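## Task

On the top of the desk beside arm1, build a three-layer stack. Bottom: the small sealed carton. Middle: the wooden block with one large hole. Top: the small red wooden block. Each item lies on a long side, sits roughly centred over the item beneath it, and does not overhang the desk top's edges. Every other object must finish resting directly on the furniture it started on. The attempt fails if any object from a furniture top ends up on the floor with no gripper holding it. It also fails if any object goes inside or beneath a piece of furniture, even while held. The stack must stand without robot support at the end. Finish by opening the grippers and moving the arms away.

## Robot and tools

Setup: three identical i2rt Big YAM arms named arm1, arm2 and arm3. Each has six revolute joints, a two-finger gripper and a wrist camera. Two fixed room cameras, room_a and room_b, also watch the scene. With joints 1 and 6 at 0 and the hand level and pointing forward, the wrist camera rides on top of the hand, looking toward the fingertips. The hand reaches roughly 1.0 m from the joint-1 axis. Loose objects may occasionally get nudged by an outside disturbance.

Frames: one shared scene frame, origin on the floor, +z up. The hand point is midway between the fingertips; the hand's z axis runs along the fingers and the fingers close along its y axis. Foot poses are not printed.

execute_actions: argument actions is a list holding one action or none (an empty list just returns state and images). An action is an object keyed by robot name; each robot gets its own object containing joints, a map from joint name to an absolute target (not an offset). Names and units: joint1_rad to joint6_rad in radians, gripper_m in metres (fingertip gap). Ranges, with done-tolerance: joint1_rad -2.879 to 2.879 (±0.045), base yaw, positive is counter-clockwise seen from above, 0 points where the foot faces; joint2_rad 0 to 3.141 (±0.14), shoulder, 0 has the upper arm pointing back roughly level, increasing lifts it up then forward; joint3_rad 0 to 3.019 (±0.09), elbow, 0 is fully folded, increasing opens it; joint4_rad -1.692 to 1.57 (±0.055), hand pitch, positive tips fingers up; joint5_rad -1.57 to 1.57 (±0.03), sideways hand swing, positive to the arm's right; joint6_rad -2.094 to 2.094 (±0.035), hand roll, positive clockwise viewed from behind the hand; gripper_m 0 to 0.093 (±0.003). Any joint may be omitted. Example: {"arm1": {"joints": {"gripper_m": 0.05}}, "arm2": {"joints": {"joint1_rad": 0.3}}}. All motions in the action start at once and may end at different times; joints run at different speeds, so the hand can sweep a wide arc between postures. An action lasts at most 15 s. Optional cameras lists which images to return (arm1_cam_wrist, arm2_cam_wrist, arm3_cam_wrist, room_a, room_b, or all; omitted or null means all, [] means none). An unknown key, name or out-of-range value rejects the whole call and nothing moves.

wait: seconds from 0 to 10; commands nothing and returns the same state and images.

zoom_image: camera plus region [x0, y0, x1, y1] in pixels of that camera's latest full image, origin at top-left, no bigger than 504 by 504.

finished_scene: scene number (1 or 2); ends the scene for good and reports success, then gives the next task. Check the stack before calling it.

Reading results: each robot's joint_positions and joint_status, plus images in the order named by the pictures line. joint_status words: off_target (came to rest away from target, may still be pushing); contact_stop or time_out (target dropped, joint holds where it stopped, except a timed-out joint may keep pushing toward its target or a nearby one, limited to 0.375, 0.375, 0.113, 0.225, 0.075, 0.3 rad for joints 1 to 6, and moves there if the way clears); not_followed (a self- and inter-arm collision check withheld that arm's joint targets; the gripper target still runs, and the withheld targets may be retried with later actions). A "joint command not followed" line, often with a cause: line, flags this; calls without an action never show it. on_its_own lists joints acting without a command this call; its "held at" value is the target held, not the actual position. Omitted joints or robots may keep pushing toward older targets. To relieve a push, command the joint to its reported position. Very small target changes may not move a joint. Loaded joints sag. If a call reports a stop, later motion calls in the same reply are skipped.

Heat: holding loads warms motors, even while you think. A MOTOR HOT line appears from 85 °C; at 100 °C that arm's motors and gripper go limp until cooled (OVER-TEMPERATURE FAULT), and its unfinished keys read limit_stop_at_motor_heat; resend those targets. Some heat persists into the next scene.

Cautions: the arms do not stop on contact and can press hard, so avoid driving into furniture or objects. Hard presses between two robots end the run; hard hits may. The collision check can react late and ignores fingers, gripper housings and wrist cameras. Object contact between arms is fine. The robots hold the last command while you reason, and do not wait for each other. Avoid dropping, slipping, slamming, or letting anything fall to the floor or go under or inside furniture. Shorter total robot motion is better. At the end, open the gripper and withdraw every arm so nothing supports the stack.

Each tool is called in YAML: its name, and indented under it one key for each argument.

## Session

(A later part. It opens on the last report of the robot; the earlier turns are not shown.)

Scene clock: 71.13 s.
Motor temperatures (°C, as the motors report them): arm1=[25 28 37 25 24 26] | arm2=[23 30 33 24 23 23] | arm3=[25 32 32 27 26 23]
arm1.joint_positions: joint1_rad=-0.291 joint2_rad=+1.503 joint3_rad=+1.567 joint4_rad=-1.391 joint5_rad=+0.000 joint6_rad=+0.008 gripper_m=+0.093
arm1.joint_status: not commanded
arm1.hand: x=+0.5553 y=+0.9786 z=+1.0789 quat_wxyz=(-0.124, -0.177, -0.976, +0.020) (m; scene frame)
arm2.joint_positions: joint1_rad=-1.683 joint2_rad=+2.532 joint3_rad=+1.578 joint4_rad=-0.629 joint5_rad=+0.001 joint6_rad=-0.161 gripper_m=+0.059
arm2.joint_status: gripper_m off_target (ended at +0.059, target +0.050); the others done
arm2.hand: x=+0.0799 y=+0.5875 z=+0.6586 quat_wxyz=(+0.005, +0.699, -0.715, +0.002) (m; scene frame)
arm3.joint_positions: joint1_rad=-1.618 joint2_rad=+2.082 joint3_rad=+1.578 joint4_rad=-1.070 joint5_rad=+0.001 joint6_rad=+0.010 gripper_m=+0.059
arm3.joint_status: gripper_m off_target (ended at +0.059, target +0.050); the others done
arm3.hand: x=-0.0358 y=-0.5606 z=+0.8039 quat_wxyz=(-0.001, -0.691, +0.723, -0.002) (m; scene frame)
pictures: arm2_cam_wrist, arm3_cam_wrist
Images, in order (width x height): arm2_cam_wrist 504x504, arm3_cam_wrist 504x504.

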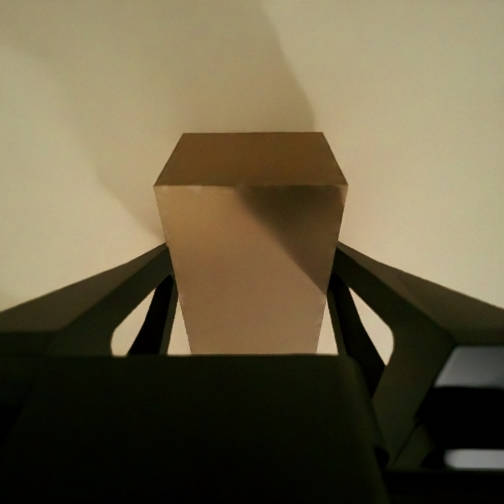

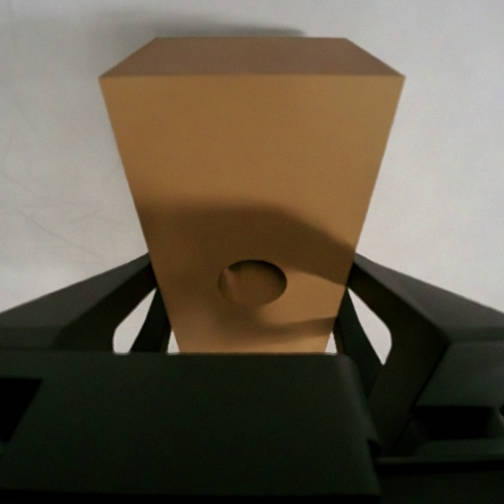

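execute_actions:
  actions:
    - {"arm2":{"joints":{"joint2_rad":2.532,"gripper_m":0.093}},"arm3":{"joints":{"joint2_rad":2.082,"gripper_m":0.093}}}
  cameras: ["arm2_cam_wrist","arm3_cam_wrist"]

execute_actions:
  actions:
    - {"arm2":{"joints":{"joint2_rad":1.9,"joint3_rad":1.5,"joint4_rad":-1.1}},"arm3":{"joints":{"joint2_rad":1.6,"joint3_rad":1.6,"joint4_rad":-1.4}}}
  cameras: ["arm2_cam_wrist","arm3_cam_wrist","room_a"]

Scene clock: 71.97 s.
Motor temperatures (°C, as the motors report them): arm1=[25 28 37 25 24 26] | arm2=[23 30 33 24 23 23] | arm3=[25 32 32 27 26 23]
arm1.joint_positions: joint1_rad=-0.291 joint2_rad=+1.503 joint3_rad=+1.567 joint4_rad=-1.391 joint5_rad=+0.000 joint6_rad=+0.008 gripper_m=+0.093
arm1.joint_status: not commanded
arm1.hand: x=+0.5553 y=+0.9786 z=+1.0789 quat_wxyz=(-0.124, -0.177, -0.976, +0.020) (m; scene frame)
arm2.joint_positions: joint1_rad=-1.683 joint2_rad=+2.532 joint3_rad=+1.578 joint4_rad=-0.628 joint5_rad=+0.001 joint6_rad=-0.161 gripper_m=+0.093
arm2.joint_status: all done
arm2.hand: x=+0.0800 y=+0.5877 z=+0.6586 quat_wxyz=(+0.005, +0.699, -0.715, +0.002) (m; scene frame)
arm3.joint_positions: joint1_rad=-1.618 joint2_rad=+2.082 joint3_rad=+1.578 joint4_rad=-1.061 joint5_rad=+0.001 joint6_rad=+0.010 gripper_m=+0.093
arm3.joint_status: all done
arm3.hand: x=-0.0358 y=-0.5583 z=+0.8039 quat_wxyz=(+0.003, -0.691, +0.723, +0.001) (m; scene frame)
pictures: arm2_cam_wrist, arm3_cam_wrist
Images, in order (width x height): arm2_cam_wrist 504x504, arm3_cam_wrist 504x504.

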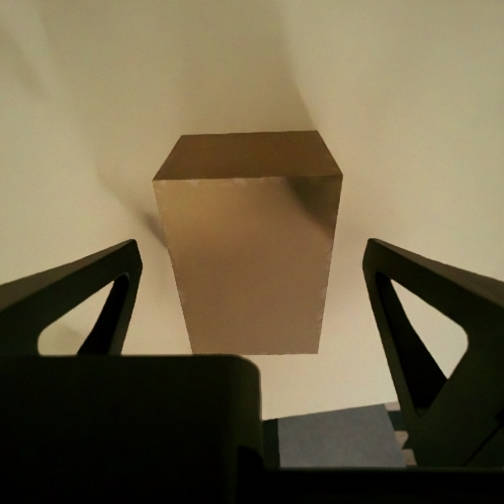

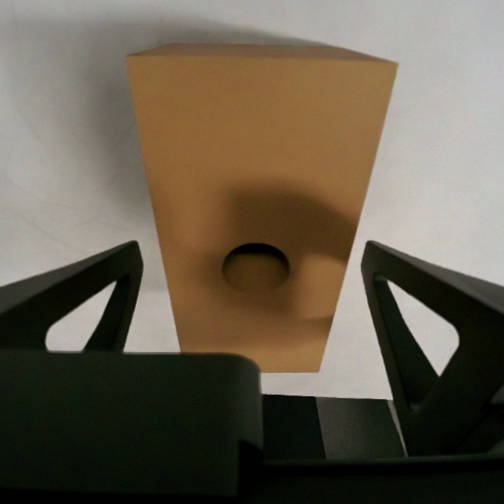

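Scene clock: 73.67 s.
Motor temperatures (°C, as the motors report them): arm1=[25 28 37 25 24 26] | arm2=[23 30 33 24 23 23] | arm3=[25 32 32 27 26 23]
arm1.joint_positions: joint1_rad=-0.291 joint2_rad=+1.503 joint3_rad=+1.567 joint4_rad=-1.391 joint5_rad=+0.000 joint6_rad=+0.008 gripper_m=+0.093
arm1.joint_status: not commanded
arm1.hand: x=+0.5553 y=+0.9786 z=+1.0789 quat_wxyz=(-0.124, -0.177, -0.976, +0.020) (m; scene frame)
arm2.joint_positions: joint1_rad=-1.683 joint2_rad=+1.907 joint3_rad=+1.490 joint4_rad=-1.089 joint5_rad=+0.001 joint6_rad=-0.161 gripper_m=+0.093
arm2.joint_status: all done
arm2.hand: x=+0.0787 y=+0.5742 z=+0.9896 quat_wxyz=(-0.026, +0.699, -0.714, -0.020) (m; scene frame)
arm3.joint_positions: joint1_rad=-1.618 joint2_rad=+1.597 joint3_rad=+1.591 joint4_rad=-1.391 joint5_rad=+0.001 joint6_rad=+0.010 gripper_m=+0.093
arm3.joint_status: all done
arm3.hand: x=-0.0388 y=-0.6359 z=+1.0698 quat_wxyz=(+0.063, -0.689, +0.720, +0.060) (m; scene frame)
pictures: arm2_cam_wrist, arm3_cam_wrist, room_a
Images, in order (width x height): arm2_cam_wrist 504x504, arm3_cam_wrist 504x504, room_a 504x504.

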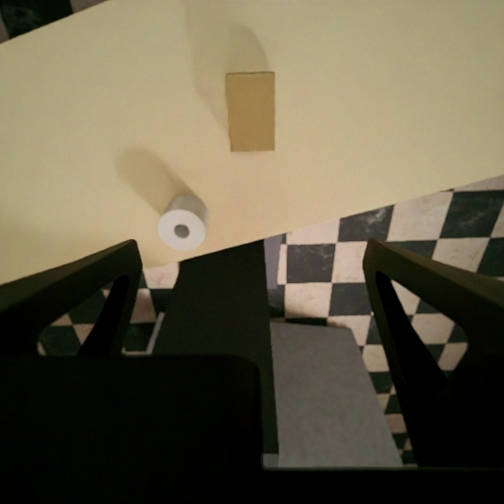

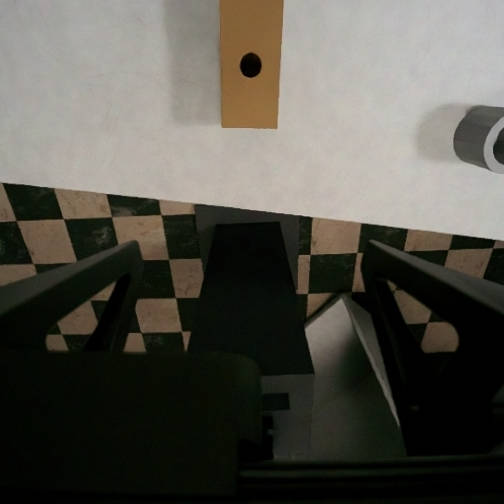

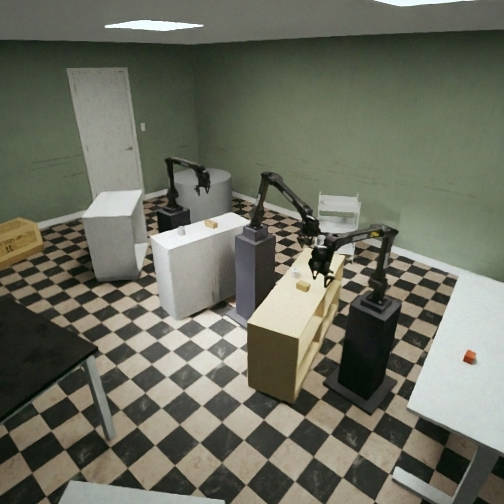

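execute_actions:
  actions:
    - {"arm1":{"joints":{"joint1_rad":-1.506,"joint2_rad":2.0,"joint3_rad":1.44,"joint4_rad":-0.99,"joint6_rad":0}},"arm2":{"joints":{"joint1_rad":1.61,"joint6_rad":0.0,"joint3_rad":1.46,"joint4_rad":-1.12}},"arm3":{"joints":{"joint1_rad":0.9}}}
  cameras: ["arm1_cam_wrist","arm2_cam_wrist","room_a"]

Scene clock: 77.80 s.
Motor temperatures (°C, as the motors report them): arm1=[25 29 37 25 24 26] | arm2=[23 30 33 24 23 23] | arm3=[25 32 32 27 26 23]
arm1.joint_positions: joint1_rad=-1.514 joint2_rad=+2.027 joint3_rad=+1.434 joint4_rad=-0.993 joint5_rad=+0.002 joint6_rad=+0.008 gripper_m=+0.093
arm1.joint_status: all done
arm1.hand: x=+0.0820 y=+0.5893 z=+0.7577 quat_wxyz=(+0.003, -0.711, -0.703, -0.008) (m; scene frame)
arm2.joint_positions: joint1_rad=+1.619 joint2_rad=+1.907 joint3_rad=+1.469 joint4_rad=-1.108 joint5_rad=+0.000 joint6_rad=-0.014 gripper_m=+0.093
arm2.joint_status: all done
arm2.hand: x=-0.0402 y=-0.5546 z=+0.9810 quat_wxyz=(+0.007, +0.710, +0.704, -0.010) (m; scene frame)
arm3.joint_positions: joint1_rad=+0.907 joint2_rad=+1.597 joint3_rad=+1.591 joint4_rad=-1.391 joint5_rad=-0.001 joint6_rad=+0.010 gripper_m=+0.093
arm3.joint_status: all done
arm3.hand: x=-0.3753 y=-1.5767 z=+1.0698 quat_wxyz=(-0.040, -0.895, -0.438, +0.077) (m; scene frame)
pictures: arm1_cam_wrist, arm2_cam_wrist, room_a
Images, in order (width x height): arm1_cam_wrist 504x504, arm2_cam_wrist 504x504, room_a 504x504.

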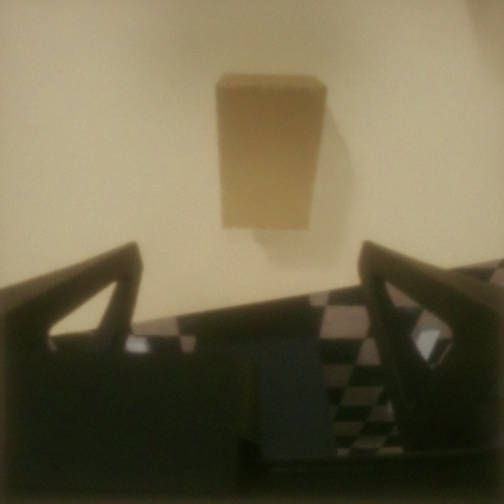

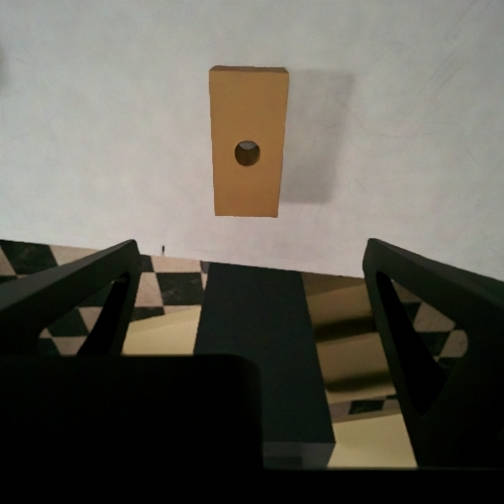

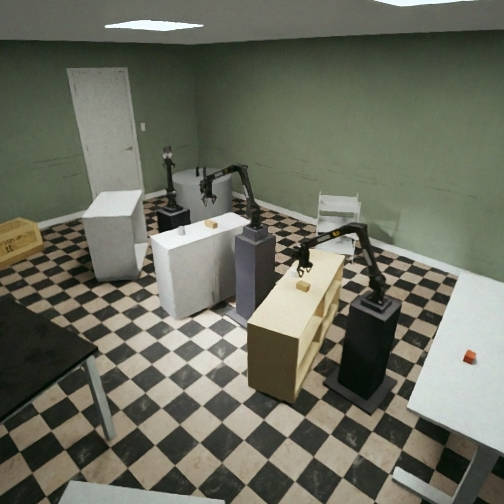

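execute_actions:
  actions:
    - {"arm1":{"joints":{"joint1_rad":-1.54,"joint2_rad":2.15,"joint3_rad":1.40,"joint4_rad":-0.785}},"arm2":{"joints":{"joint2_rad":2.075,"joint3_rad":1.43,"joint4_rad":-0.915}}}
  cameras: ["arm1_cam_wrist","arm2_cam_wrist"]

Scene clock: 79.70 s.
Motor temperatures (°C, as the motors report them): arm1=[25 29 36 25 24 26] | arm2=[23 30 33 24 23 23] | arm3=[25 32 32 27 26 23]
arm1.joint_positions: joint1_rad=-1.533 joint2_rad=+2.155 joint3_rad=+1.394 joint4_rad=-0.796 joint5_rad=+0.002 joint6_rad=+0.008 gripper_m=+0.093
arm1.joint_status: all done
arm1.hand: x=+0.0721 y=+0.5846 z=+0.6763 quat_wxyz=(-0.007, -0.717, -0.697, +0.003) (m; scene frame)
arm2.joint_positions: joint1_rad=+1.619 joint2_rad=+2.088 joint3_rad=+1.426 joint4_rad=-0.929 joint5_rad=+0.000 joint6_rad=-0.014 gripper_m=+0.093
arm2.joint_status: all done
arm2.hand: x=-0.0406 y=-0.5559 z=+0.8690 quat_wxyz=(-0.009, +0.710, +0.704, +0.006) (m; scene frame)
arm3.joint_positions: joint1_rad=+0.907 joint2_rad=+1.597 joint3_rad=+1.591 joint4_rad=-1.391 joint5_rad=-0.001 joint6_rad=+0.010 gripper_m=+0.093
arm3.joint_status: not commanded
arm3.hand: x=-0.3753 y=-1.5767 z=+1.0698 quat_wxyz=(-0.040, -0.895, -0.438, +0.077) (m; scene frame)
pictures: arm1_cam_wrist, arm2_cam_wrist
Images, in order (width x height): arm1_cam_wrist 504x504, arm2_cam_wrist 504x504.

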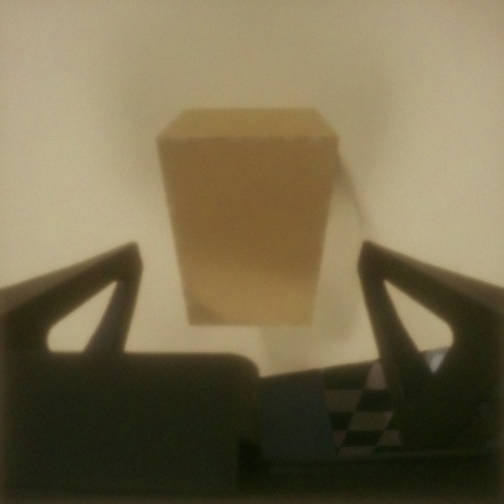

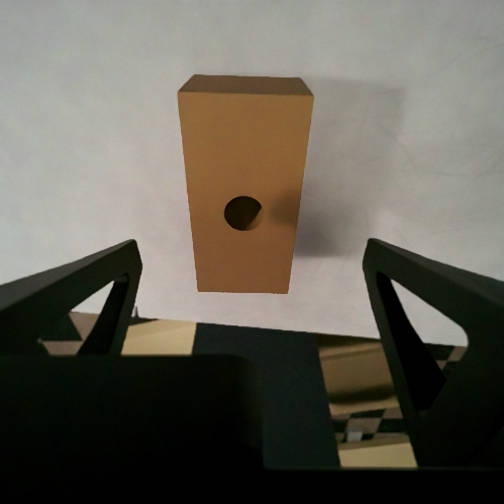

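execute_actions:
  actions:
    - {"arm1":{"joints":{"joint2_rad":2.198,"joint4_rad":-0.745}},"arm2":{"joints":{"joint2_rad":2.172,"joint3_rad":1.36,"joint4_rad":-0.735}}}
  cameras: ["arm1_cam_wrist","arm2_cam_wrist"]

Scene clock: 81.03 s.
Motor temperatures (°C, as the motors report them): arm1=[25 29 36 25 24 26] | arm2=[23 31 33 24 23 23] | arm3=[25 31 32 27 26 23]
arm1.joint_positions: joint1_rad=-1.533 joint2_rad=+2.180 joint3_rad=+1.394 joint4_rad=-0.756 joint5_rad=+0.002 joint6_rad=+0.008 gripper_m=+0.093
arm1.joint_status: all done
arm1.hand: x=+0.0721 y=+0.5807 z=+0.6627 quat_wxyz=(-0.013, -0.717, -0.697, +0.008) (m; scene frame)
arm2.joint_positions: joint1_rad=+1.619 joint2_rad=+2.187 joint3_rad=+1.360 joint4_rad=-0.749 joint5_rad=+0.000 joint6_rad=-0.014 gripper_m=+0.093
arm2.joint_status: all done
arm2.hand: x=-0.0406 y=-0.5450 z=+0.7967 quat_wxyz=(-0.004, +0.710, +0.704, +0.001) (m; scene frame)
arm3.joint_positions: joint1_rad=+0.907 joint2_rad=+1.597 joint3_rad=+1.591 joint4_rad=-1.391 joint5_rad=-0.001 joint6_rad=+0.010 gripper_m=+0.093
arm3.joint_status: not commanded
arm3.hand: x=-0.3753 y=-1.5767 z=+1.0698 quat_wxyz=(-0.040, -0.895, -0.438, +0.077) (m; scene frame)
pictures: arm1_cam_wrist, arm2_cam_wrist
Images, in order (width x height): arm1_cam_wrist 504x504, arm2_cam_wrist 504x504.

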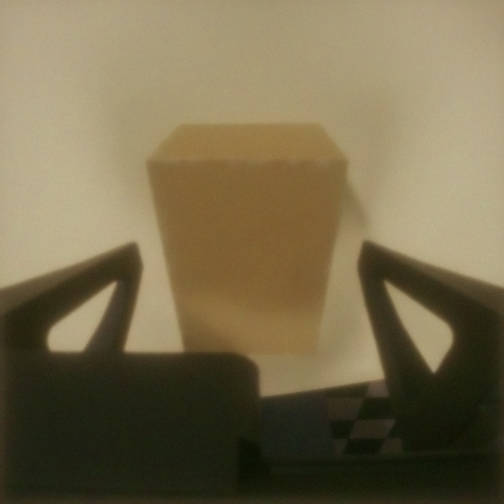

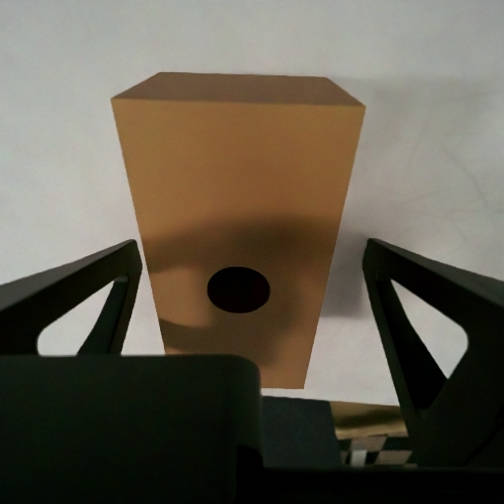

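execute_actions:
  actions:
    - {"arm1":{"joints":{"joint2_rad":2.228,"joint4_rad":-0.735}},"arm2":{"joints":{"gripper_m":0.05}}}
  cameras: ["arm1_cam_wrist","arm2_cam_wrist"]

Scene clock: 83.77 s.
Motor temperatures (°C, as the motors report them): arm1=[25 29 35 25 24 26] | arm2=[23 31 32 24 23 23] | arm3=[25 31 32 27 26 23]
arm1.joint_positions: joint1_rad=-1.533 joint2_rad=+2.212 joint3_rad=+1.394 joint4_rad=-0.746 joint5_rad=+0.002 joint6_rad=+0.008 gripper_m=+0.093
arm1.joint_status: all done
arm1.hand: x=+0.0724 y=+0.5864 z=+0.6450 quat_wxyz=(-0.005, -0.717, -0.697, +0.000) (m; scene frame)
arm2.joint_positions: joint1_rad=+1.618 joint2_rad=+2.187 joint3_rad=+1.360 joint4_rad=-0.749 joint5_rad=-0.002 joint6_rad=-0.013 gripper_m=+0.059
arm2.joint_status: gripper_m off_target (ended at +0.059, target +0.050)
arm2.hand: x=-0.0406 y=-0.5452 z=+0.7967 quat_wxyz=(-0.003, +0.711, +0.703, +0.002) (m; scene frame)
arm3.joint_positions: joint1_rad=+0.907 joint2_rad=+1.597 joint3_rad=+1.591 joint4_rad=-1.391 joint5_rad=-0.001 joint6_rad=+0.010 gripper_m=+0.093
arm3.joint_status: not commanded
arm3.hand: x=-0.3753 y=-1.5767 z=+1.0698 quat_wxyz=(-0.040, -0.895, -0.438, +0.077) (m; scene frame)
pictures: arm1_cam_wrist, arm2_cam_wrist
Images, in order (width x height): arm1_cam_wrist 504x504, arm2_cam_wrist 504x504.

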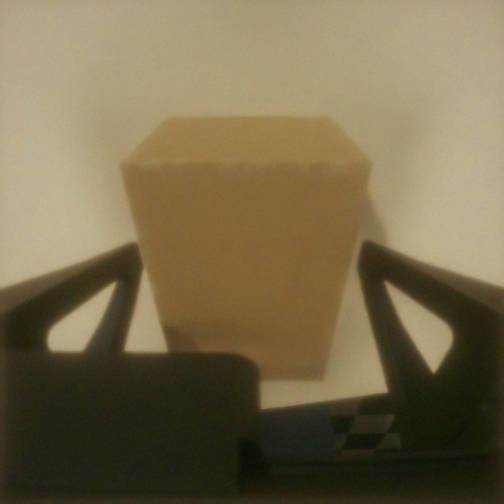

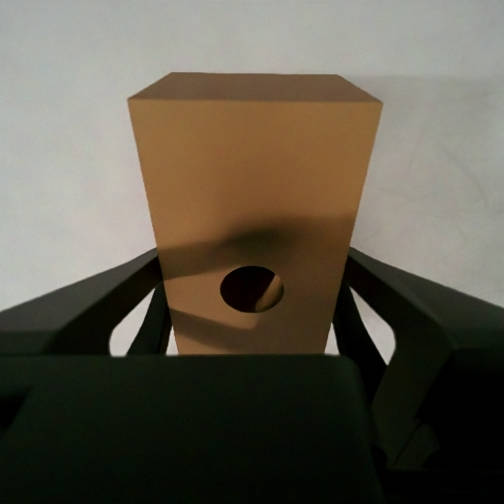

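execute_actions:
  actions:
    - {"arm1":{"joints":{"gripper_m":0.05}},"arm2":{"joints":{"joint2_rad":1.89,"joint3_rad":1.46,"joint4_rad":-1.13,"gripper_m":0.05}}}
  cameras: ["arm1_cam_wrist"]

execute_actions:
  actions:
    - {"arm1":{"joints":{"joint2_rad":1.9,"joint3_rad":1.45,"joint4_rad":-1.1,"gripper_m":0.05}},"arm2":{"joints":{"joint1_rad":0.8,"gripper_m":0.05}}}
  cameras: ["arm1_cam_wrist","room_a"]

Scene clock: 85.63 s.
Motor temperatures (°C, as the motors report them): arm1=[25 29 35 25 24 26] | arm2=[23 31 33 24 23 23] | arm3=[25 31 32 27 26 23]
arm1.joint_positions: joint1_rad=-1.533 joint2_rad=+2.212 joint3_rad=+1.394 joint4_rad=-0.746 joint5_rad=+0.001 joint6_rad=+0.008 gripper_m=+0.059
arm1.joint_status: gripper_m off_target (ended at +0.059, target +0.050)
arm1.hand: x=+0.0724 y=+0.5864 z=+0.6450 quat_wxyz=(-0.005, -0.717, -0.697, +0.000) (m; scene frame)
arm2.joint_positions: joint1_rad=+1.618 joint2_rad=+1.909 joint3_rad=+1.428 joint4_rad=-1.118 joint5_rad=-0.002 joint6_rad=-0.013 gripper_m=+0.059
arm2.joint_status: gripper_m off_target (ended at +0.059, target +0.050); the others done
arm2.hand: x=-0.0397 y=-0.5350 z=+0.9662 quat_wxyz=(-0.011, +0.711, +0.703, +0.010) (m; scene frame)
arm3.joint_positions: joint1_rad=+0.907 joint2_rad=+1.597 joint3_rad=+1.591 joint4_rad=-1.391 joint5_rad=-0.001 joint6_rad=+0.010 gripper_m=+0.093
arm3.joint_status: not commanded
arm3.hand: x=-0.3753 y=-1.5767 z=+1.0698 quat_wxyz=(-0.040, -0.895, -0.438, +0.077) (m; scene frame)
pictures: arm1_cam_wrist
Images, in order (width x height): arm1_cam_wrist 504x504.

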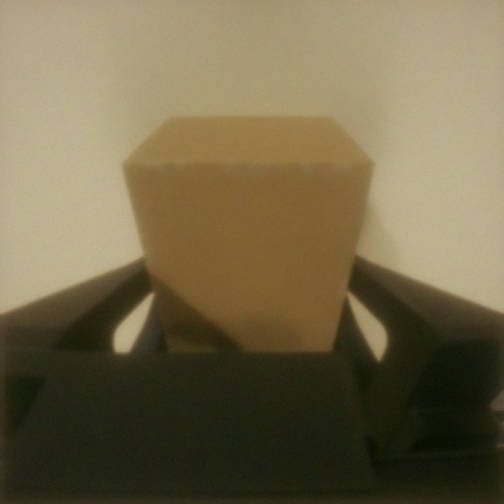

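Scene clock: 87.27 s.
Motor temperatures (°C, as the motors report them): arm1=[25 29 35 25 24 26] | arm2=[23 31 33 24 23 23] | arm3=[25 31 32 27 26 23]
arm1.joint_positions: joint1_rad=-1.533 joint2_rad=+1.889 joint3_rad=+1.423 joint4_rad=-1.091 joint5_rad=+0.001 joint6_rad=+0.008 gripper_m=+0.059
arm1.joint_status: gripper_m off_target (ended at +0.059, target +0.050); the others done
arm1.hand: x=+0.0712 y=+0.6026 z=+0.8276 quat_wxyz=(-0.007, -0.717, -0.697, +0.002) (m; scene frame)
arm2.joint_positions: joint1_rad=+0.801 joint2_rad=+1.909 joint3_rad=+1.428 joint4_rad=-1.118 joint5_rad=+0.002 joint6_rad=-0.011 gripper_m=+0.059
arm2.joint_status: gripper_m off_target (ended at +0.059, target +0.050); the others done
arm2.hand: x=-0.4321 y=-0.3535 z=+0.9678 quat_wxyz=(-0.007, +0.932, +0.362, +0.011) (m; scene frame)
arm3.joint_positions: joint1_rad=+0.907 joint2_rad=+1.597 joint3_rad=+1.591 joint4_rad=-1.391 joint5_rad=-0.001 joint6_rad=+0.010 gripper_m=+0.093
arm3.joint_status: not commanded
arm3.hand: x=-0.3753 y=-1.5767 z=+1.0698 quat_wxyz=(-0.040, -0.895, -0.438, +0.077) (m; scene frame)
pictures: arm1_cam_wrist, room_a
Images, in order (width x height): arm1_cam_wrist 504x504, room_a 504x504.

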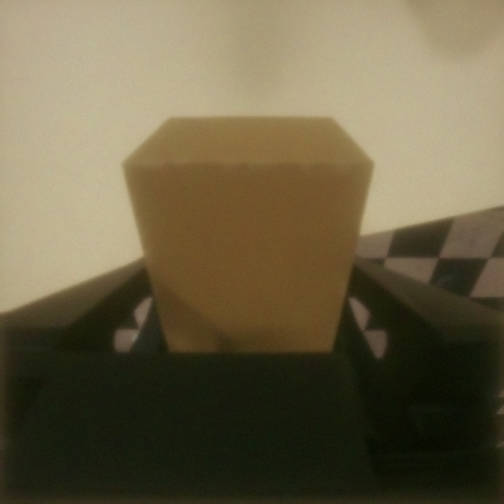

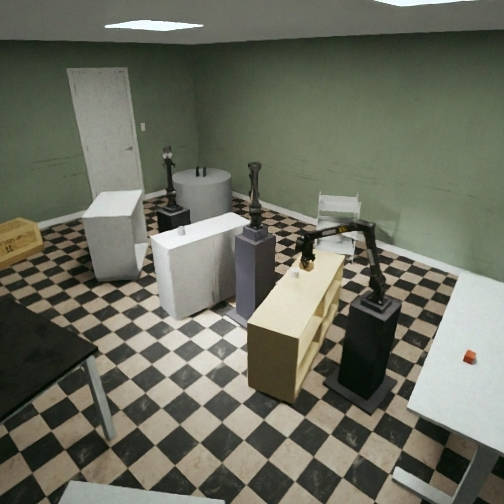

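execute_actions:
  actions:
    - {"arm1":{"joints":{"joint1_rad":1.15,"joint3_rad":2.0,"joint4_rad":-1.65,"gripper_m":0.05}},"arm2":{"joints":{"joint1_rad":-1.675,"joint6_rad":-0.175,"joint3_rad":1.5,"gripper_m":0.05}}}
  cameras: ["arm1_cam_wrist","arm2_cam_wrist","room_a"]

Scene clock: 90.87 s.
Motor temperatures (°C, as the motors report them): arm1=[25 30 36 25 24 26] | arm2=[23 31 34 24 23 23] | arm3=[25 31 32 27 26 23]
arm1.joint_positions: joint1_rad=+1.159 joint2_rad=+1.916 joint3_rad=+1.955 joint4_rad=-1.641 joint5_rad=-0.002 joint6_rad=+0.008 gripper_m=+0.059
arm1.joint_status: gripper_m off_target (ended at +0.059, target +0.050); the others done
arm1.hand: x=+0.3487 y=+1.6759 z=+1.0113 quat_wxyz=(+0.010, +0.519, -0.854, +0.010) (m; scene frame)
arm2.joint_positions: joint1_rad=-1.682 joint2_rad=+1.909 joint3_rad=+1.458 joint4_rad=-1.118 joint5_rad=+0.002 joint6_rad=-0.161 gripper_m=+0.059
arm2.joint_status: gripper_m off_target (ended at +0.059, target +0.050); the others done
arm2.hand: x=+0.0744 y=+0.5543 z=+0.9772 quat_wxyz=(-0.001, +0.700, -0.714, -0.001) (m; scene frame)
arm3.joint_positions: joint1_rad=+0.907 joint2_rad=+1.597 joint3_rad=+1.591 joint4_rad=-1.391 joint5_rad=-0.001 joint6_rad=+0.010 gripper_m=+0.093
arm3.joint_status: not commanded
arm3.hand: x=-0.3753 y=-1.5767 z=+1.0698 quat_wxyz=(-0.040, -0.895, -0.438, +0.077) (m; scene frame)
pictures: arm1_cam_wrist, arm2_cam_wrist, room_a
Images, in order (width x height): arm1_cam_wrist 504x504, arm2_cam_wrist 504x504, room_a 504x504.

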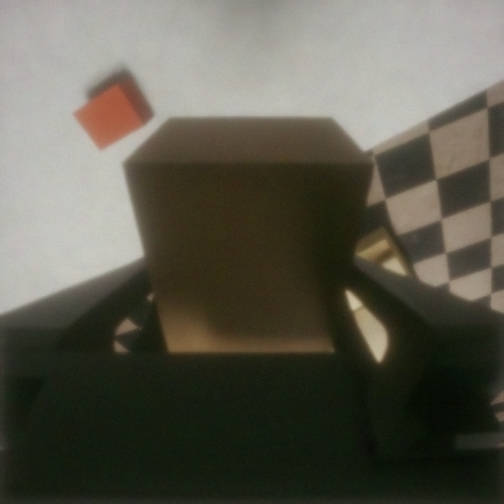

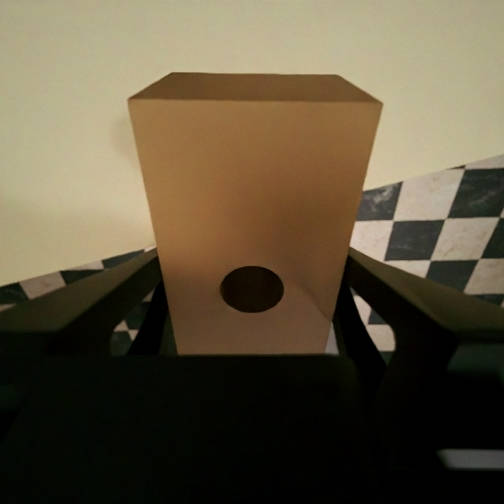

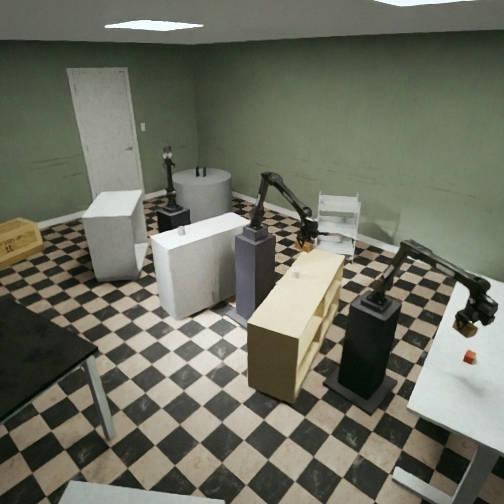

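execute_actions:
  actions:
    - {"arm1":{"joints":{"joint2_rad":2.14,"joint3_rad":1.885,"joint4_rad":-1.28,"gripper_m":0.05}},"arm2":{"joints":{"joint2_rad":2.42,"joint3_rad":1.595,"joint4_rad":-0.71,"gripper_m":0.05}}}
  cameras: ["arm1_cam_wrist","arm2_cam_wrist"]

Scene clock: 93.40 s.
Motor temperatures (°C, as the motors report them): arm1=[25 30 36 25 24 26] | arm2=[23 31 34 24 23 23] | arm3=[25 31 32 27 26 23]
arm1.joint_positions: joint1_rad=+1.159 joint2_rad=+2.178 joint3_rad=+1.859 joint4_rad=-1.290 joint5_rad=-0.002 joint6_rad=+0.008 gripper_m=+0.059
arm1.joint_status: gripper_m off_target (ended at +0.059, target +0.050); the others done
arm1.hand: x=+0.3771 y=+1.7285 z=+0.8160 quat_wxyz=(+0.013, +0.519, -0.854, +0.011) (m; scene frame)
arm2.joint_positions: joint1_rad=-1.682 joint2_rad=+2.436 joint3_rad=+1.573 joint4_rad=-0.721 joint5_rad=+0.002 joint6_rad=-0.161 gripper_m=+0.059
arm2.joint_status: gripper_m off_target (ended at +0.059, target +0.050); the others done
arm2.hand: x=+0.0813 y=+0.5975 z=+0.7128 quat_wxyz=(+0.005, +0.700, -0.714, +0.003) (m; scene frame)
arm3.joint_positions: joint1_rad=+0.907 joint2_rad=+1.597 joint3_rad=+1.591 joint4_rad=-1.391 joint5_rad=-0.001 joint6_rad=+0.010 gripper_m=+0.093
arm3.joint_status: not commanded
arm3.hand: x=-0.3753 y=-1.5767 z=+1.0698 quat_wxyz=(-0.040, -0.895, -0.438, +0.077) (m; scene frame)
pictures: arm1_cam_wrist, arm2_cam_wrist
Images, in order (width x height): arm1_cam_wrist 504x504, arm2_cam_wrist 504x504.

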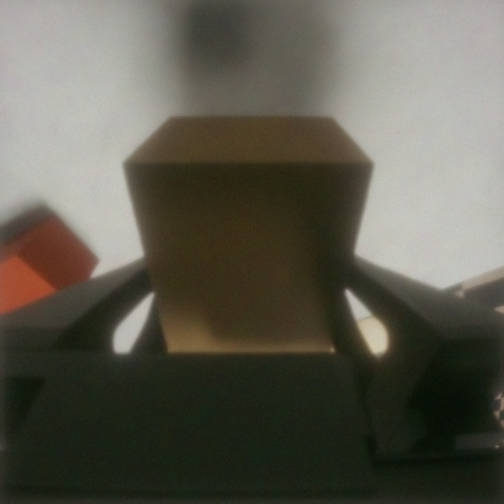

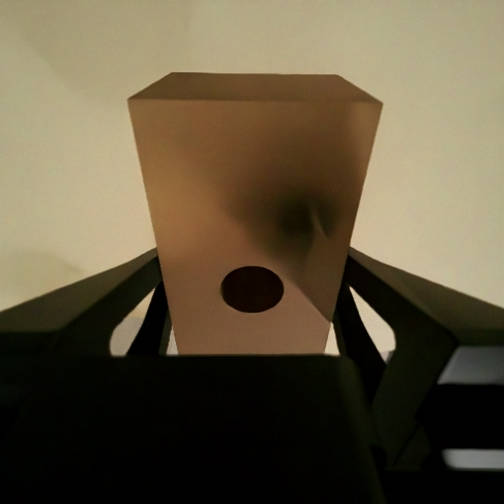

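execute_actions:
  actions:
    - {"arm1":{"joints":{"joint2_rad":2.225,"joint4_rad":-1.18,"gripper_m":0.05}},"arm2":{"joints":{"joint2_rad":2.515,"joint4_rad":-0.615,"gripper_m":0.05}}}
  cameras: ["arm1_cam_wrist","arm2_cam_wrist"]

Scene clock: 94.67 s.
Motor temperatures (°C, as the motors report them): arm1=[25 30 36 25 24 26] | arm2=[23 31 34 24 23 23] | arm3=[25 31 32 27 26 23]
arm1.joint_positions: joint1_rad=+1.159 joint2_rad=+2.218 joint3_rad=+1.859 joint4_rad=-1.191 joint5_rad=-0.002 joint6_rad=+0.008 gripper_m=+0.059
arm1.joint_status: gripper_m off_target (ended at +0.059, target +0.050); the others done
arm1.hand: x=+0.3864 y=+1.7464 z=+0.7904 quat_wxyz=(-0.012, +0.519, -0.854, -0.004) (m; scene frame)
arm2.joint_positions: joint1_rad=-1.682 joint2_rad=+2.546 joint3_rad=+1.573 joint4_rad=-0.628 joint5_rad=+0.002 joint6_rad=-0.161 gripper_m=+0.059
arm2.joint_status: gripper_m off_target (ended at +0.059, target +0.050); the others done
arm2.hand: x=+0.0777 y=+0.5794 z=+0.6494 quat_wxyz=(+0.013, +0.700, -0.714, +0.008) (m; scene frame)
arm3.joint_positions: joint1_rad=+0.907 joint2_rad=+1.597 joint3_rad=+1.591 joint4_rad=-1.391 joint5_rad=-0.001 joint6_rad=+0.010 gripper_m=+0.093
arm3.joint_status: not commanded
arm3.hand: x=-0.3753 y=-1.5767 z=+1.0698 quat_wxyz=(-0.040, -0.895, -0.438, +0.077) (m; scene frame)
pictures: arm1_cam_wrist, arm2_cam_wrist
Images, in order (width x height): arm1_cam_wrist 504x504, arm2_cam_wrist 504x504.

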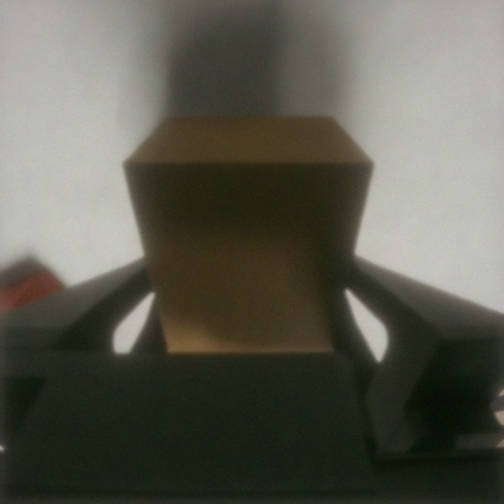

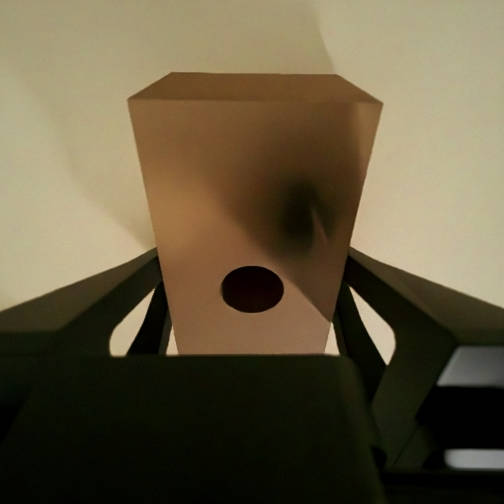

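execute_actions:
  actions:
    - {"arm1":{"joints":{"joint2_rad":2.258,"joint4_rad":-1.155,"gripper_m":0.05}},"arm2":{"joints":{"joint4_rad":-0.592,"gripper_m":0.05}}}
  cameras: ["arm1_cam_wrist"]

execute_actions:
  actions:
    - {"arm1":{"joints":{"joint2_rad":2.275,"gripper_m":0.05}},"arm2":{"joints":{"joint2_rad":2.546,"gripper_m":0.093}}}
  cameras: ["arm1_cam_wrist","arm2_cam_wrist"]

Scene clock: 97.30 s.
Motor temperatures (°C, as the motors report them): arm1=[25 31 36 25 24 26] | arm2=[23 32 34 24 23 23] | arm3=[25 31 32 27 26 23]
arm1.joint_positions: joint1_rad=+1.159 joint2_rad=+2.248 joint3_rad=+1.859 joint4_rad=-1.167 joint5_rad=-0.002 joint6_rad=+0.008 gripper_m=+0.059
arm1.joint_status: gripper_m off_target (ended at +0.059, target +0.050); the others done
arm1.hand: x=+0.3876 y=+1.7483 z=+0.7710 quat_wxyz=(-0.009, +0.519, -0.854, -0.003) (m; scene frame)
arm2.joint_positions: joint1_rad=-1.682 joint2_rad=+2.546 joint3_rad=+1.573 joint4_rad=-0.606 joint5_rad=+0.002 joint6_rad=-0.161 gripper_m=+0.059
arm2.joint_status: gripper_m off_target (ended at +0.059, target +0.050); the others done
arm2.hand: x=+0.0786 y=+0.5846 z=+0.6493 quat_wxyz=(+0.004, +0.700, -0.714, +0.002) (m; scene frame)
arm3.joint_positions: joint1_rad=+0.907 joint2_rad=+1.597 joint3_rad=+1.591 joint4_rad=-1.391 joint5_rad=-0.001 joint6_rad=+0.010 gripper_m=+0.093
arm3.joint_status: not commanded
arm3.hand: x=-0.3753 y=-1.5767 z=+1.0698 quat_wxyz=(-0.040, -0.895, -0.438, +0.077) (m; scene frame)
pictures: arm1_cam_wrist
Images, in order (width x height): arm1_cam_wrist 504x504.

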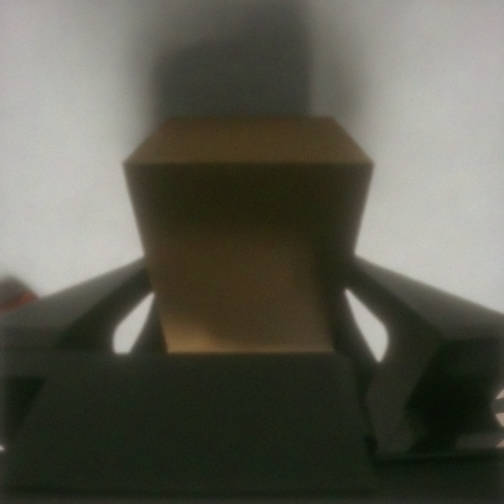

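Scene clock: 98.00 s.
Motor temperatures (°C, as the motors report them): arm1=[25 31 36 25 24 26] | arm2=[23 32 34 24 23 23] | arm3=[25 31 32 27 26 23]
arm1.joint_positions: joint1_rad=+1.159 joint2_rad=+2.260 joint3_rad=+1.859 joint4_rad=-1.166 joint5_rad=-0.002 joint6_rad=+0.008 gripper_m=+0.059
arm1.joint_status: gripper_m off_target (ended at +0.059, target +0.050); the others done
arm1.hand: x=+0.3870 y=+1.7470 z=+0.7636 quat_wxyz=(-0.005, +0.519, -0.855, +0.000) (m; scene frame)
arm2.joint_positions: joint1_rad=-1.682 joint2_rad=+2.546 joint3_rad=+1.573 joint4_rad=-0.605 joint5_rad=+0.002 joint6_rad=-0.162 gripper_m=+0.093
arm2.joint_status: all done
arm2.hand: x=+0.0787 y=+0.5849 z=+0.6492 quat_wxyz=(+0.003, +0.700, -0.714, +0.002) (m; scene frame)
arm3.joint_positions: joint1_rad=+0.907 joint2_rad=+1.597 joint3_rad=+1.591 joint4_rad=-1.391 joint5_rad=-0.001 joint6_rad=+0.010 gripper_m=+0.093
arm3.joint_status: not commanded
arm3.hand: x=-0.3753 y=-1.5767 z=+1.0698 quat_wxyz=(-0.040, -0.895, -0.438, +0.077) (m; scene frame)
pictures: arm1_cam_wrist, arm2_cam_wrist
Images, in order (width x height): arm1_cam_wrist 504x504, arm2_cam_wrist 504x504.

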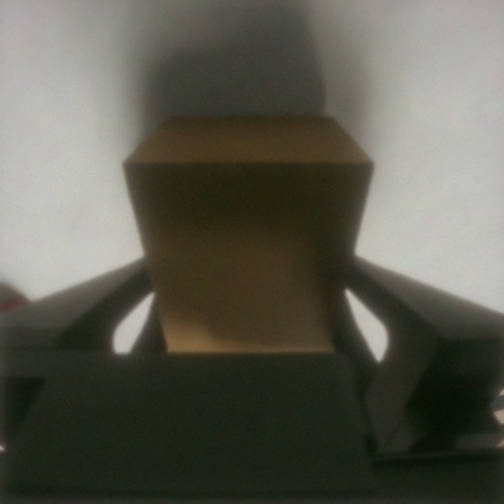

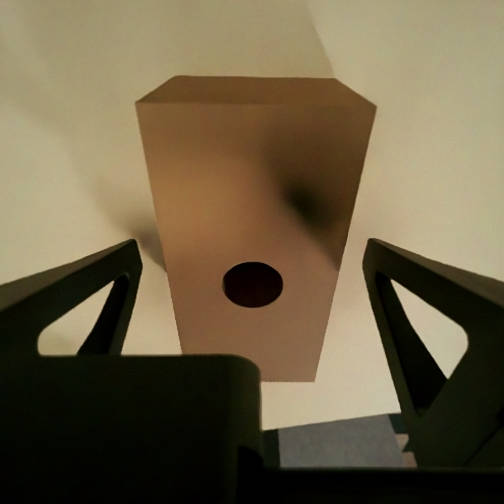

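execute_actions:
  actions:
    - {"arm1":{"joints":{"joint2_rad":2.26,"gripper_m":0.093}},"arm2":{"joints":{"joint2_rad":1.9,"joint3_rad":1.5,"joint4_rad":-1.1}}}
  cameras: ["arm1_cam_wrist"]

execute_actions:
  actions:
    - {"arm1":{"joints":{"joint2_rad":1.85}},"arm2":{"joints":{"joint1_rad":0.0,"joint2_rad":1.6}}}
  cameras: ["arm1_cam_wrist","room_a"]

Scene clock: 100.07 s.
Motor temperatures (°C, as the motors report them): arm1=[25 31 36 25 24 26] | arm2=[23 32 33 24 23 23] | arm3=[25 31 32 27 26 23]
arm1.joint_positions: joint1_rad=+1.159 joint2_rad=+2.260 joint3_rad=+1.859 joint4_rad=-1.166 joint5_rad=-0.002 joint6_rad=+0.008 gripper_m=+0.093
arm1.joint_status: all done
arm1.hand: x=+0.3870 y=+1.7470 z=+0.7636 quat_wxyz=(-0.005, +0.519, -0.855, +0.000) (m; scene frame)
arm2.joint_positions: joint1_rad=-1.682 joint2_rad=+1.907 joint3_rad=+1.490 joint4_rad=-1.088 joint5_rad=+0.002 joint6_rad=-0.162 gripper_m=+0.093
arm2.joint_status: all done
arm2.hand: x=+0.0781 y=+0.5746 z=+0.9899 quat_wxyz=(-0.027, +0.700, -0.714, -0.020) (m; scene frame)
arm3.joint_positions: joint1_rad=+0.907 joint2_rad=+1.597 joint3_rad=+1.591 joint4_rad=-1.391 joint5_rad=-0.001 joint6_rad=+0.010 gripper_m=+0.093
arm3.joint_status: not commanded
arm3.hand: x=-0.3753 y=-1.5767 z=+1.0698 quat_wxyz=(-0.040, -0.895, -0.438, +0.077) (m; scene frame)
pictures: arm1_cam_wrist
Images, in order (width x height): arm1_cam_wrist 504x504.

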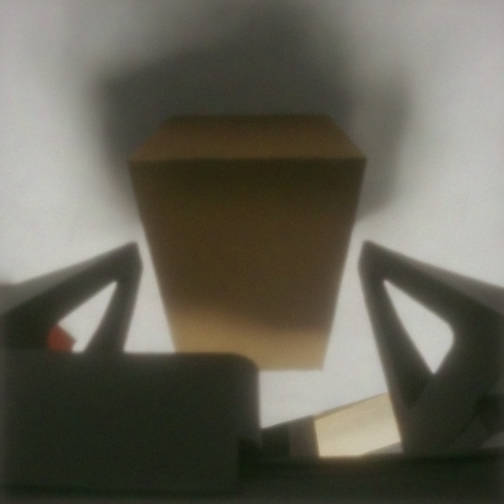

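Scene clock: 101.97 s.
Motor temperatures (°C, as the motors report them): arm1=[25 31 36 25 24 26] | arm2=[23 32 34 24 23 23] | arm3=[25 31 32 27 26 23]
arm1.joint_positions: joint1_rad=+1.159 joint2_rad=+1.849 joint3_rad=+1.872 joint4_rad=-1.163 joint5_rad=-0.002 joint6_rad=+0.008 gripper_m=+0.093
arm1.joint_status: all done
arm1.hand: x=+0.3883 y=+1.7542 z=+1.0398 quat_wxyz=(-0.185, +0.508, -0.834, -0.111) (m; scene frame)
arm2.joint_positions: joint1_rad=+0.008 joint2_rad=+1.615 joint3_rad=+1.490 joint4_rad=-1.088 joint5_rad=+0.000 joint6_rad=-0.163 gripper_m=+0.093
arm2.joint_status: all done
arm2.hand: x=-0.5965 y=+0.0438 z=+1.1543 quat_wxyz=(-0.021, +0.982, +0.050, -0.179) (m; scene frame)
arm3.joint_positions: joint1_rad=+0.907 joint2_rad=+1.597 joint3_rad=+1.591 joint4_rad=-1.391 joint5_rad=-0.001 joint6_rad=+0.010 gripper_m=+0.093
arm3.joint_status: not commanded
arm3.hand: x=-0.3753 y=-1.5767 z=+1.0698 quat_wxyz=(-0.040, -0.895, -0.438, +0.077) (m; scene frame)
pictures: arm1_cam_wrist, room_a
Images, in order (width x height): arm1_cam_wrist 504x504, room_a 504x504.

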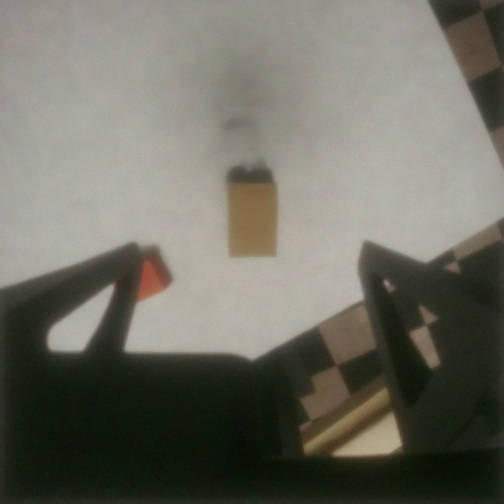

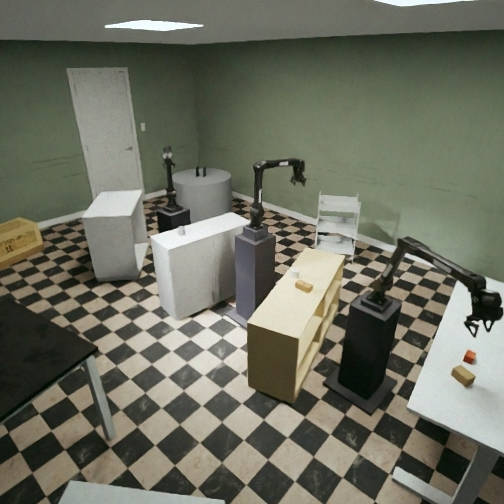

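execute_actions:
  actions: []

Scene clock: 103.37 s.
Motor temperatures (°C, as the motors report them): arm1=[25 31 36 25 24 26] | arm2=[23 32 34 24 23 23] | arm3=[25 31 32 27 26 23]
arm1.joint_positions: joint1_rad=+1.159 joint2_rad=+1.849 joint3_rad=+1.872 joint4_rad=-1.163 joint5_rad=-0.002 joint6_rad=+0.008 gripper_m=+0.093
arm1.joint_status: all done
arm1.hand: x=+0.3883 y=+1.7542 z=+1.0398 quat_wxyz=(-0.185, +0.508, -0.834, -0.111) (m; scene frame)
arm2.joint_positions: joint1_rad=+0.008 joint2_rad=+1.615 joint3_rad=+1.490 joint4_rad=-1.088 joint5_rad=+0.000 joint6_rad=-0.163 gripper_m=+0.093
arm2.joint_status: all done
arm2.hand: x=-0.5965 y=+0.0438 z=+1.1543 quat_wxyz=(-0.021, +0.982, +0.050, -0.179) (m; scene frame)
arm3.joint_positions: joint1_rad=+0.907 joint2_rad=+1.597 joint3_rad=+1.591 joint4_rad=-1.391 joint5_rad=-0.001 joint6_rad=+0.010 gripper_m=+0.093
arm3.joint_status: not commanded
arm3.hand: x=-0.3753 y=-1.5767 z=+1.0698 quat_wxyz=(-0.040, -0.895, -0.438, +0.077) (m; scene frame)
pictures: arm1_cam_wrist, arm2_cam_wrist, arm3_cam_wrist, room_a, room_b
Images, in order (width x height): arm1_cam_wrist 504x504, arm2_cam_wrist 504x504, arm3_cam_wrist 504x504, room_a 504x504, room_b 504x504.

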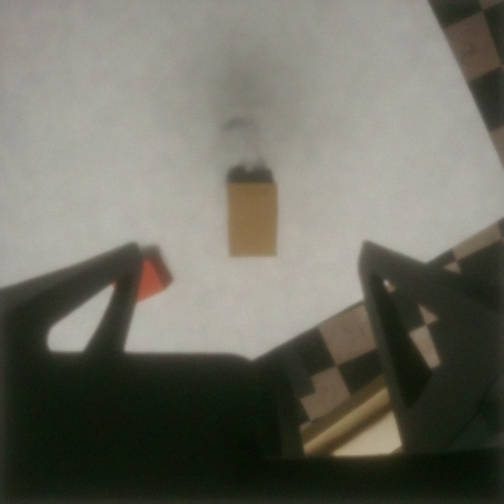

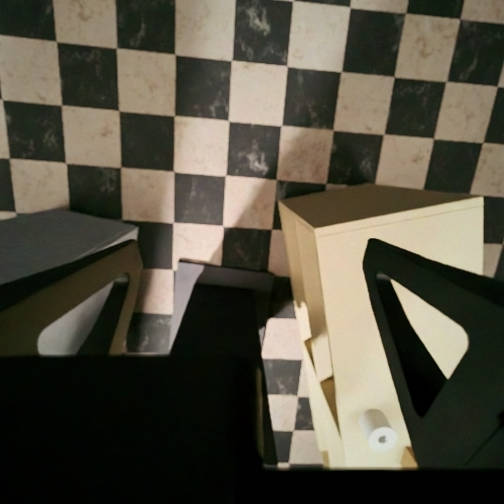

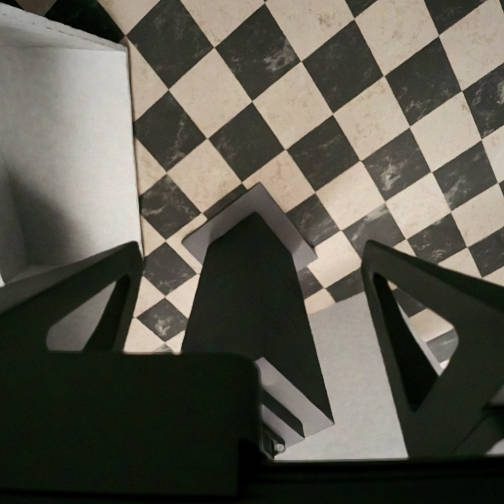

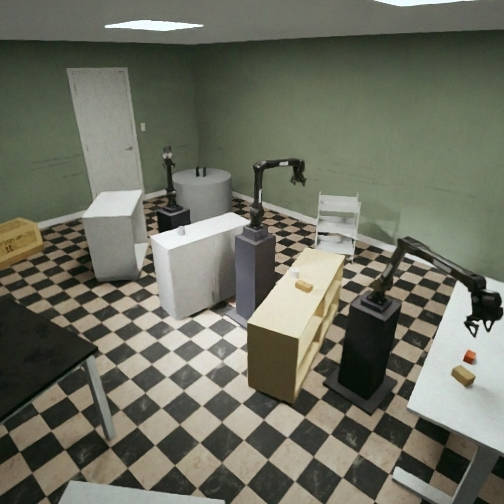

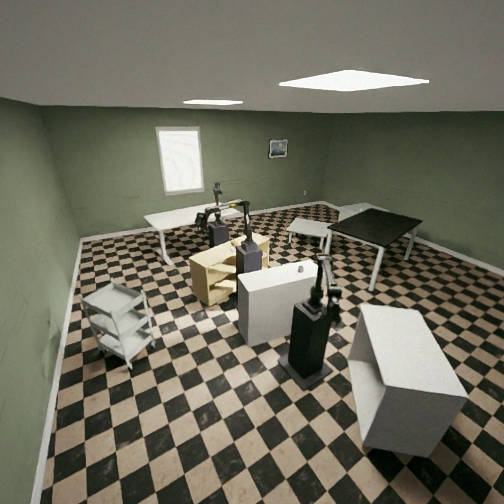

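execute_actions:
  actions:
    - {"arm1":{"joints":{"joint1_rad":-1.54,"joint3_rad":1.6,"joint4_rad":-1.31,"joint6_rad":0.0}}}
  cameras: []

execute_actions:
  actions:
    - {"arm1":{"joints":{"joint2_rad":2.03,"joint3_rad":1.44,"joint4_rad":-0.975}}}
  cameras: ["arm1_cam_wrist","room_a"]

Scene clock: 106.37 s.
Motor temperatures (°C, as the motors report them): arm1=[25 31 36 25 24 26] | arm2=[23 31 34 24 23 23] | arm3=[25 31 32 27 26 23]
arm1.joint_positions: joint1_rad=-1.549 joint2_rad=+1.861 joint3_rad=+1.601 joint4_rad=-1.301 joint5_rad=+0.001 joint6_rad=+0.007 gripper_m=+0.093
arm1.joint_status: all done
arm1.hand: x=+0.0615 y=+0.5857 z=+0.9059 quat_wxyz=(-0.006, -0.723, -0.691, +0.001) (m; scene frame)
arm2.joint_positions: joint1_rad=+0.008 joint2_rad=+1.615 joint3_rad=+1.490 joint4_rad=-1.088 joint5_rad=+0.000 joint6_rad=-0.163 gripper_m=+0.093
arm2.joint_status: not commanded
arm2.hand: x=-0.5965 y=+0.0438 z=+1.1543 quat_wxyz=(-0.021, +0.982, +0.050, -0.179) (m; scene frame)
arm3.joint_positions: joint1_rad=+0.907 joint2_rad=+1.597 joint3_rad=+1.591 joint4_rad=-1.391 joint5_rad=-0.001 joint6_rad=+0.010 gripper_m=+0.093
arm3.joint_status: not commanded
arm3.hand: x=-0.3753 y=-1.5767 z=+1.0698 quat_wxyz=(-0.040, -0.895, -0.438, +0.077) (m; scene frame)
pictures: none
No camera images: the call's "cameras" was empty. Leave "cameras" out to get every camera's image.

Scene clock: 107.47 s.
Motor temperatures (°C, as the motors report them): arm1=[25 31 36 25 24 26] | arm2=[23 31 34 24 23 23] | arm3=[25 31 32 27 26 23]
arm1.joint_positions: joint1_rad=-1.549 joint2_rad=+2.057 joint3_rad=+1.423 joint4_rad=-0.986 joint5_rad=+0.001 joint6_rad=+0.007 gripper_m=+0.093
arm1.joint_status: all done
arm1.hand: x=+0.0633 y=+0.5979 z=+0.7380 quat_wxyz=(+0.014, -0.722, -0.691, -0.020) (m; scene frame)
arm2.joint_positions: joint1_rad=+0.008 joint2_rad=+1.615 joint3_rad=+1.490 joint4_rad=-1.088 joint5_rad=+0.000 joint6_rad=-0.163 gripper_m=+0.093
arm2.joint_status: not commanded
arm2.hand: x=-0.5965 y=+0.0438 z=+1.1543 quat_wxyz=(-0.021, +0.982, +0.050, -0.179) (m; scene frame)
arm3.joint_positions: joint1_rad=+0.907 joint2_rad=+1.597 joint3_rad=+1.591 joint4_rad=-1.391 joint5_rad=-0.001 joint6_rad=+0.010 gripper_m=+0.093
arm3.joint_status: not commanded
arm3.hand: x=-0.3753 y=-1.5767 z=+1.0698 quat_wxyz=(-0.040, -0.895, -0.438, +0.077) (m; scene frame)
pictures: arm1_cam_wrist, room_a
Images, in order (width x height): arm1_cam_wrist 504x504, room_a 504x504.

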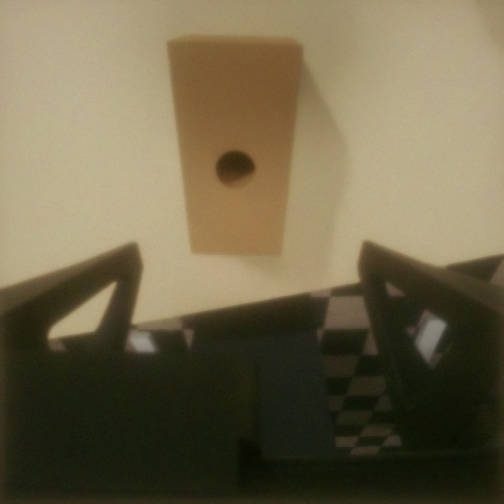

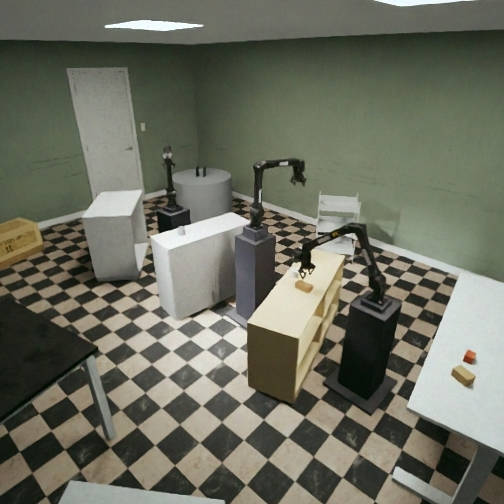

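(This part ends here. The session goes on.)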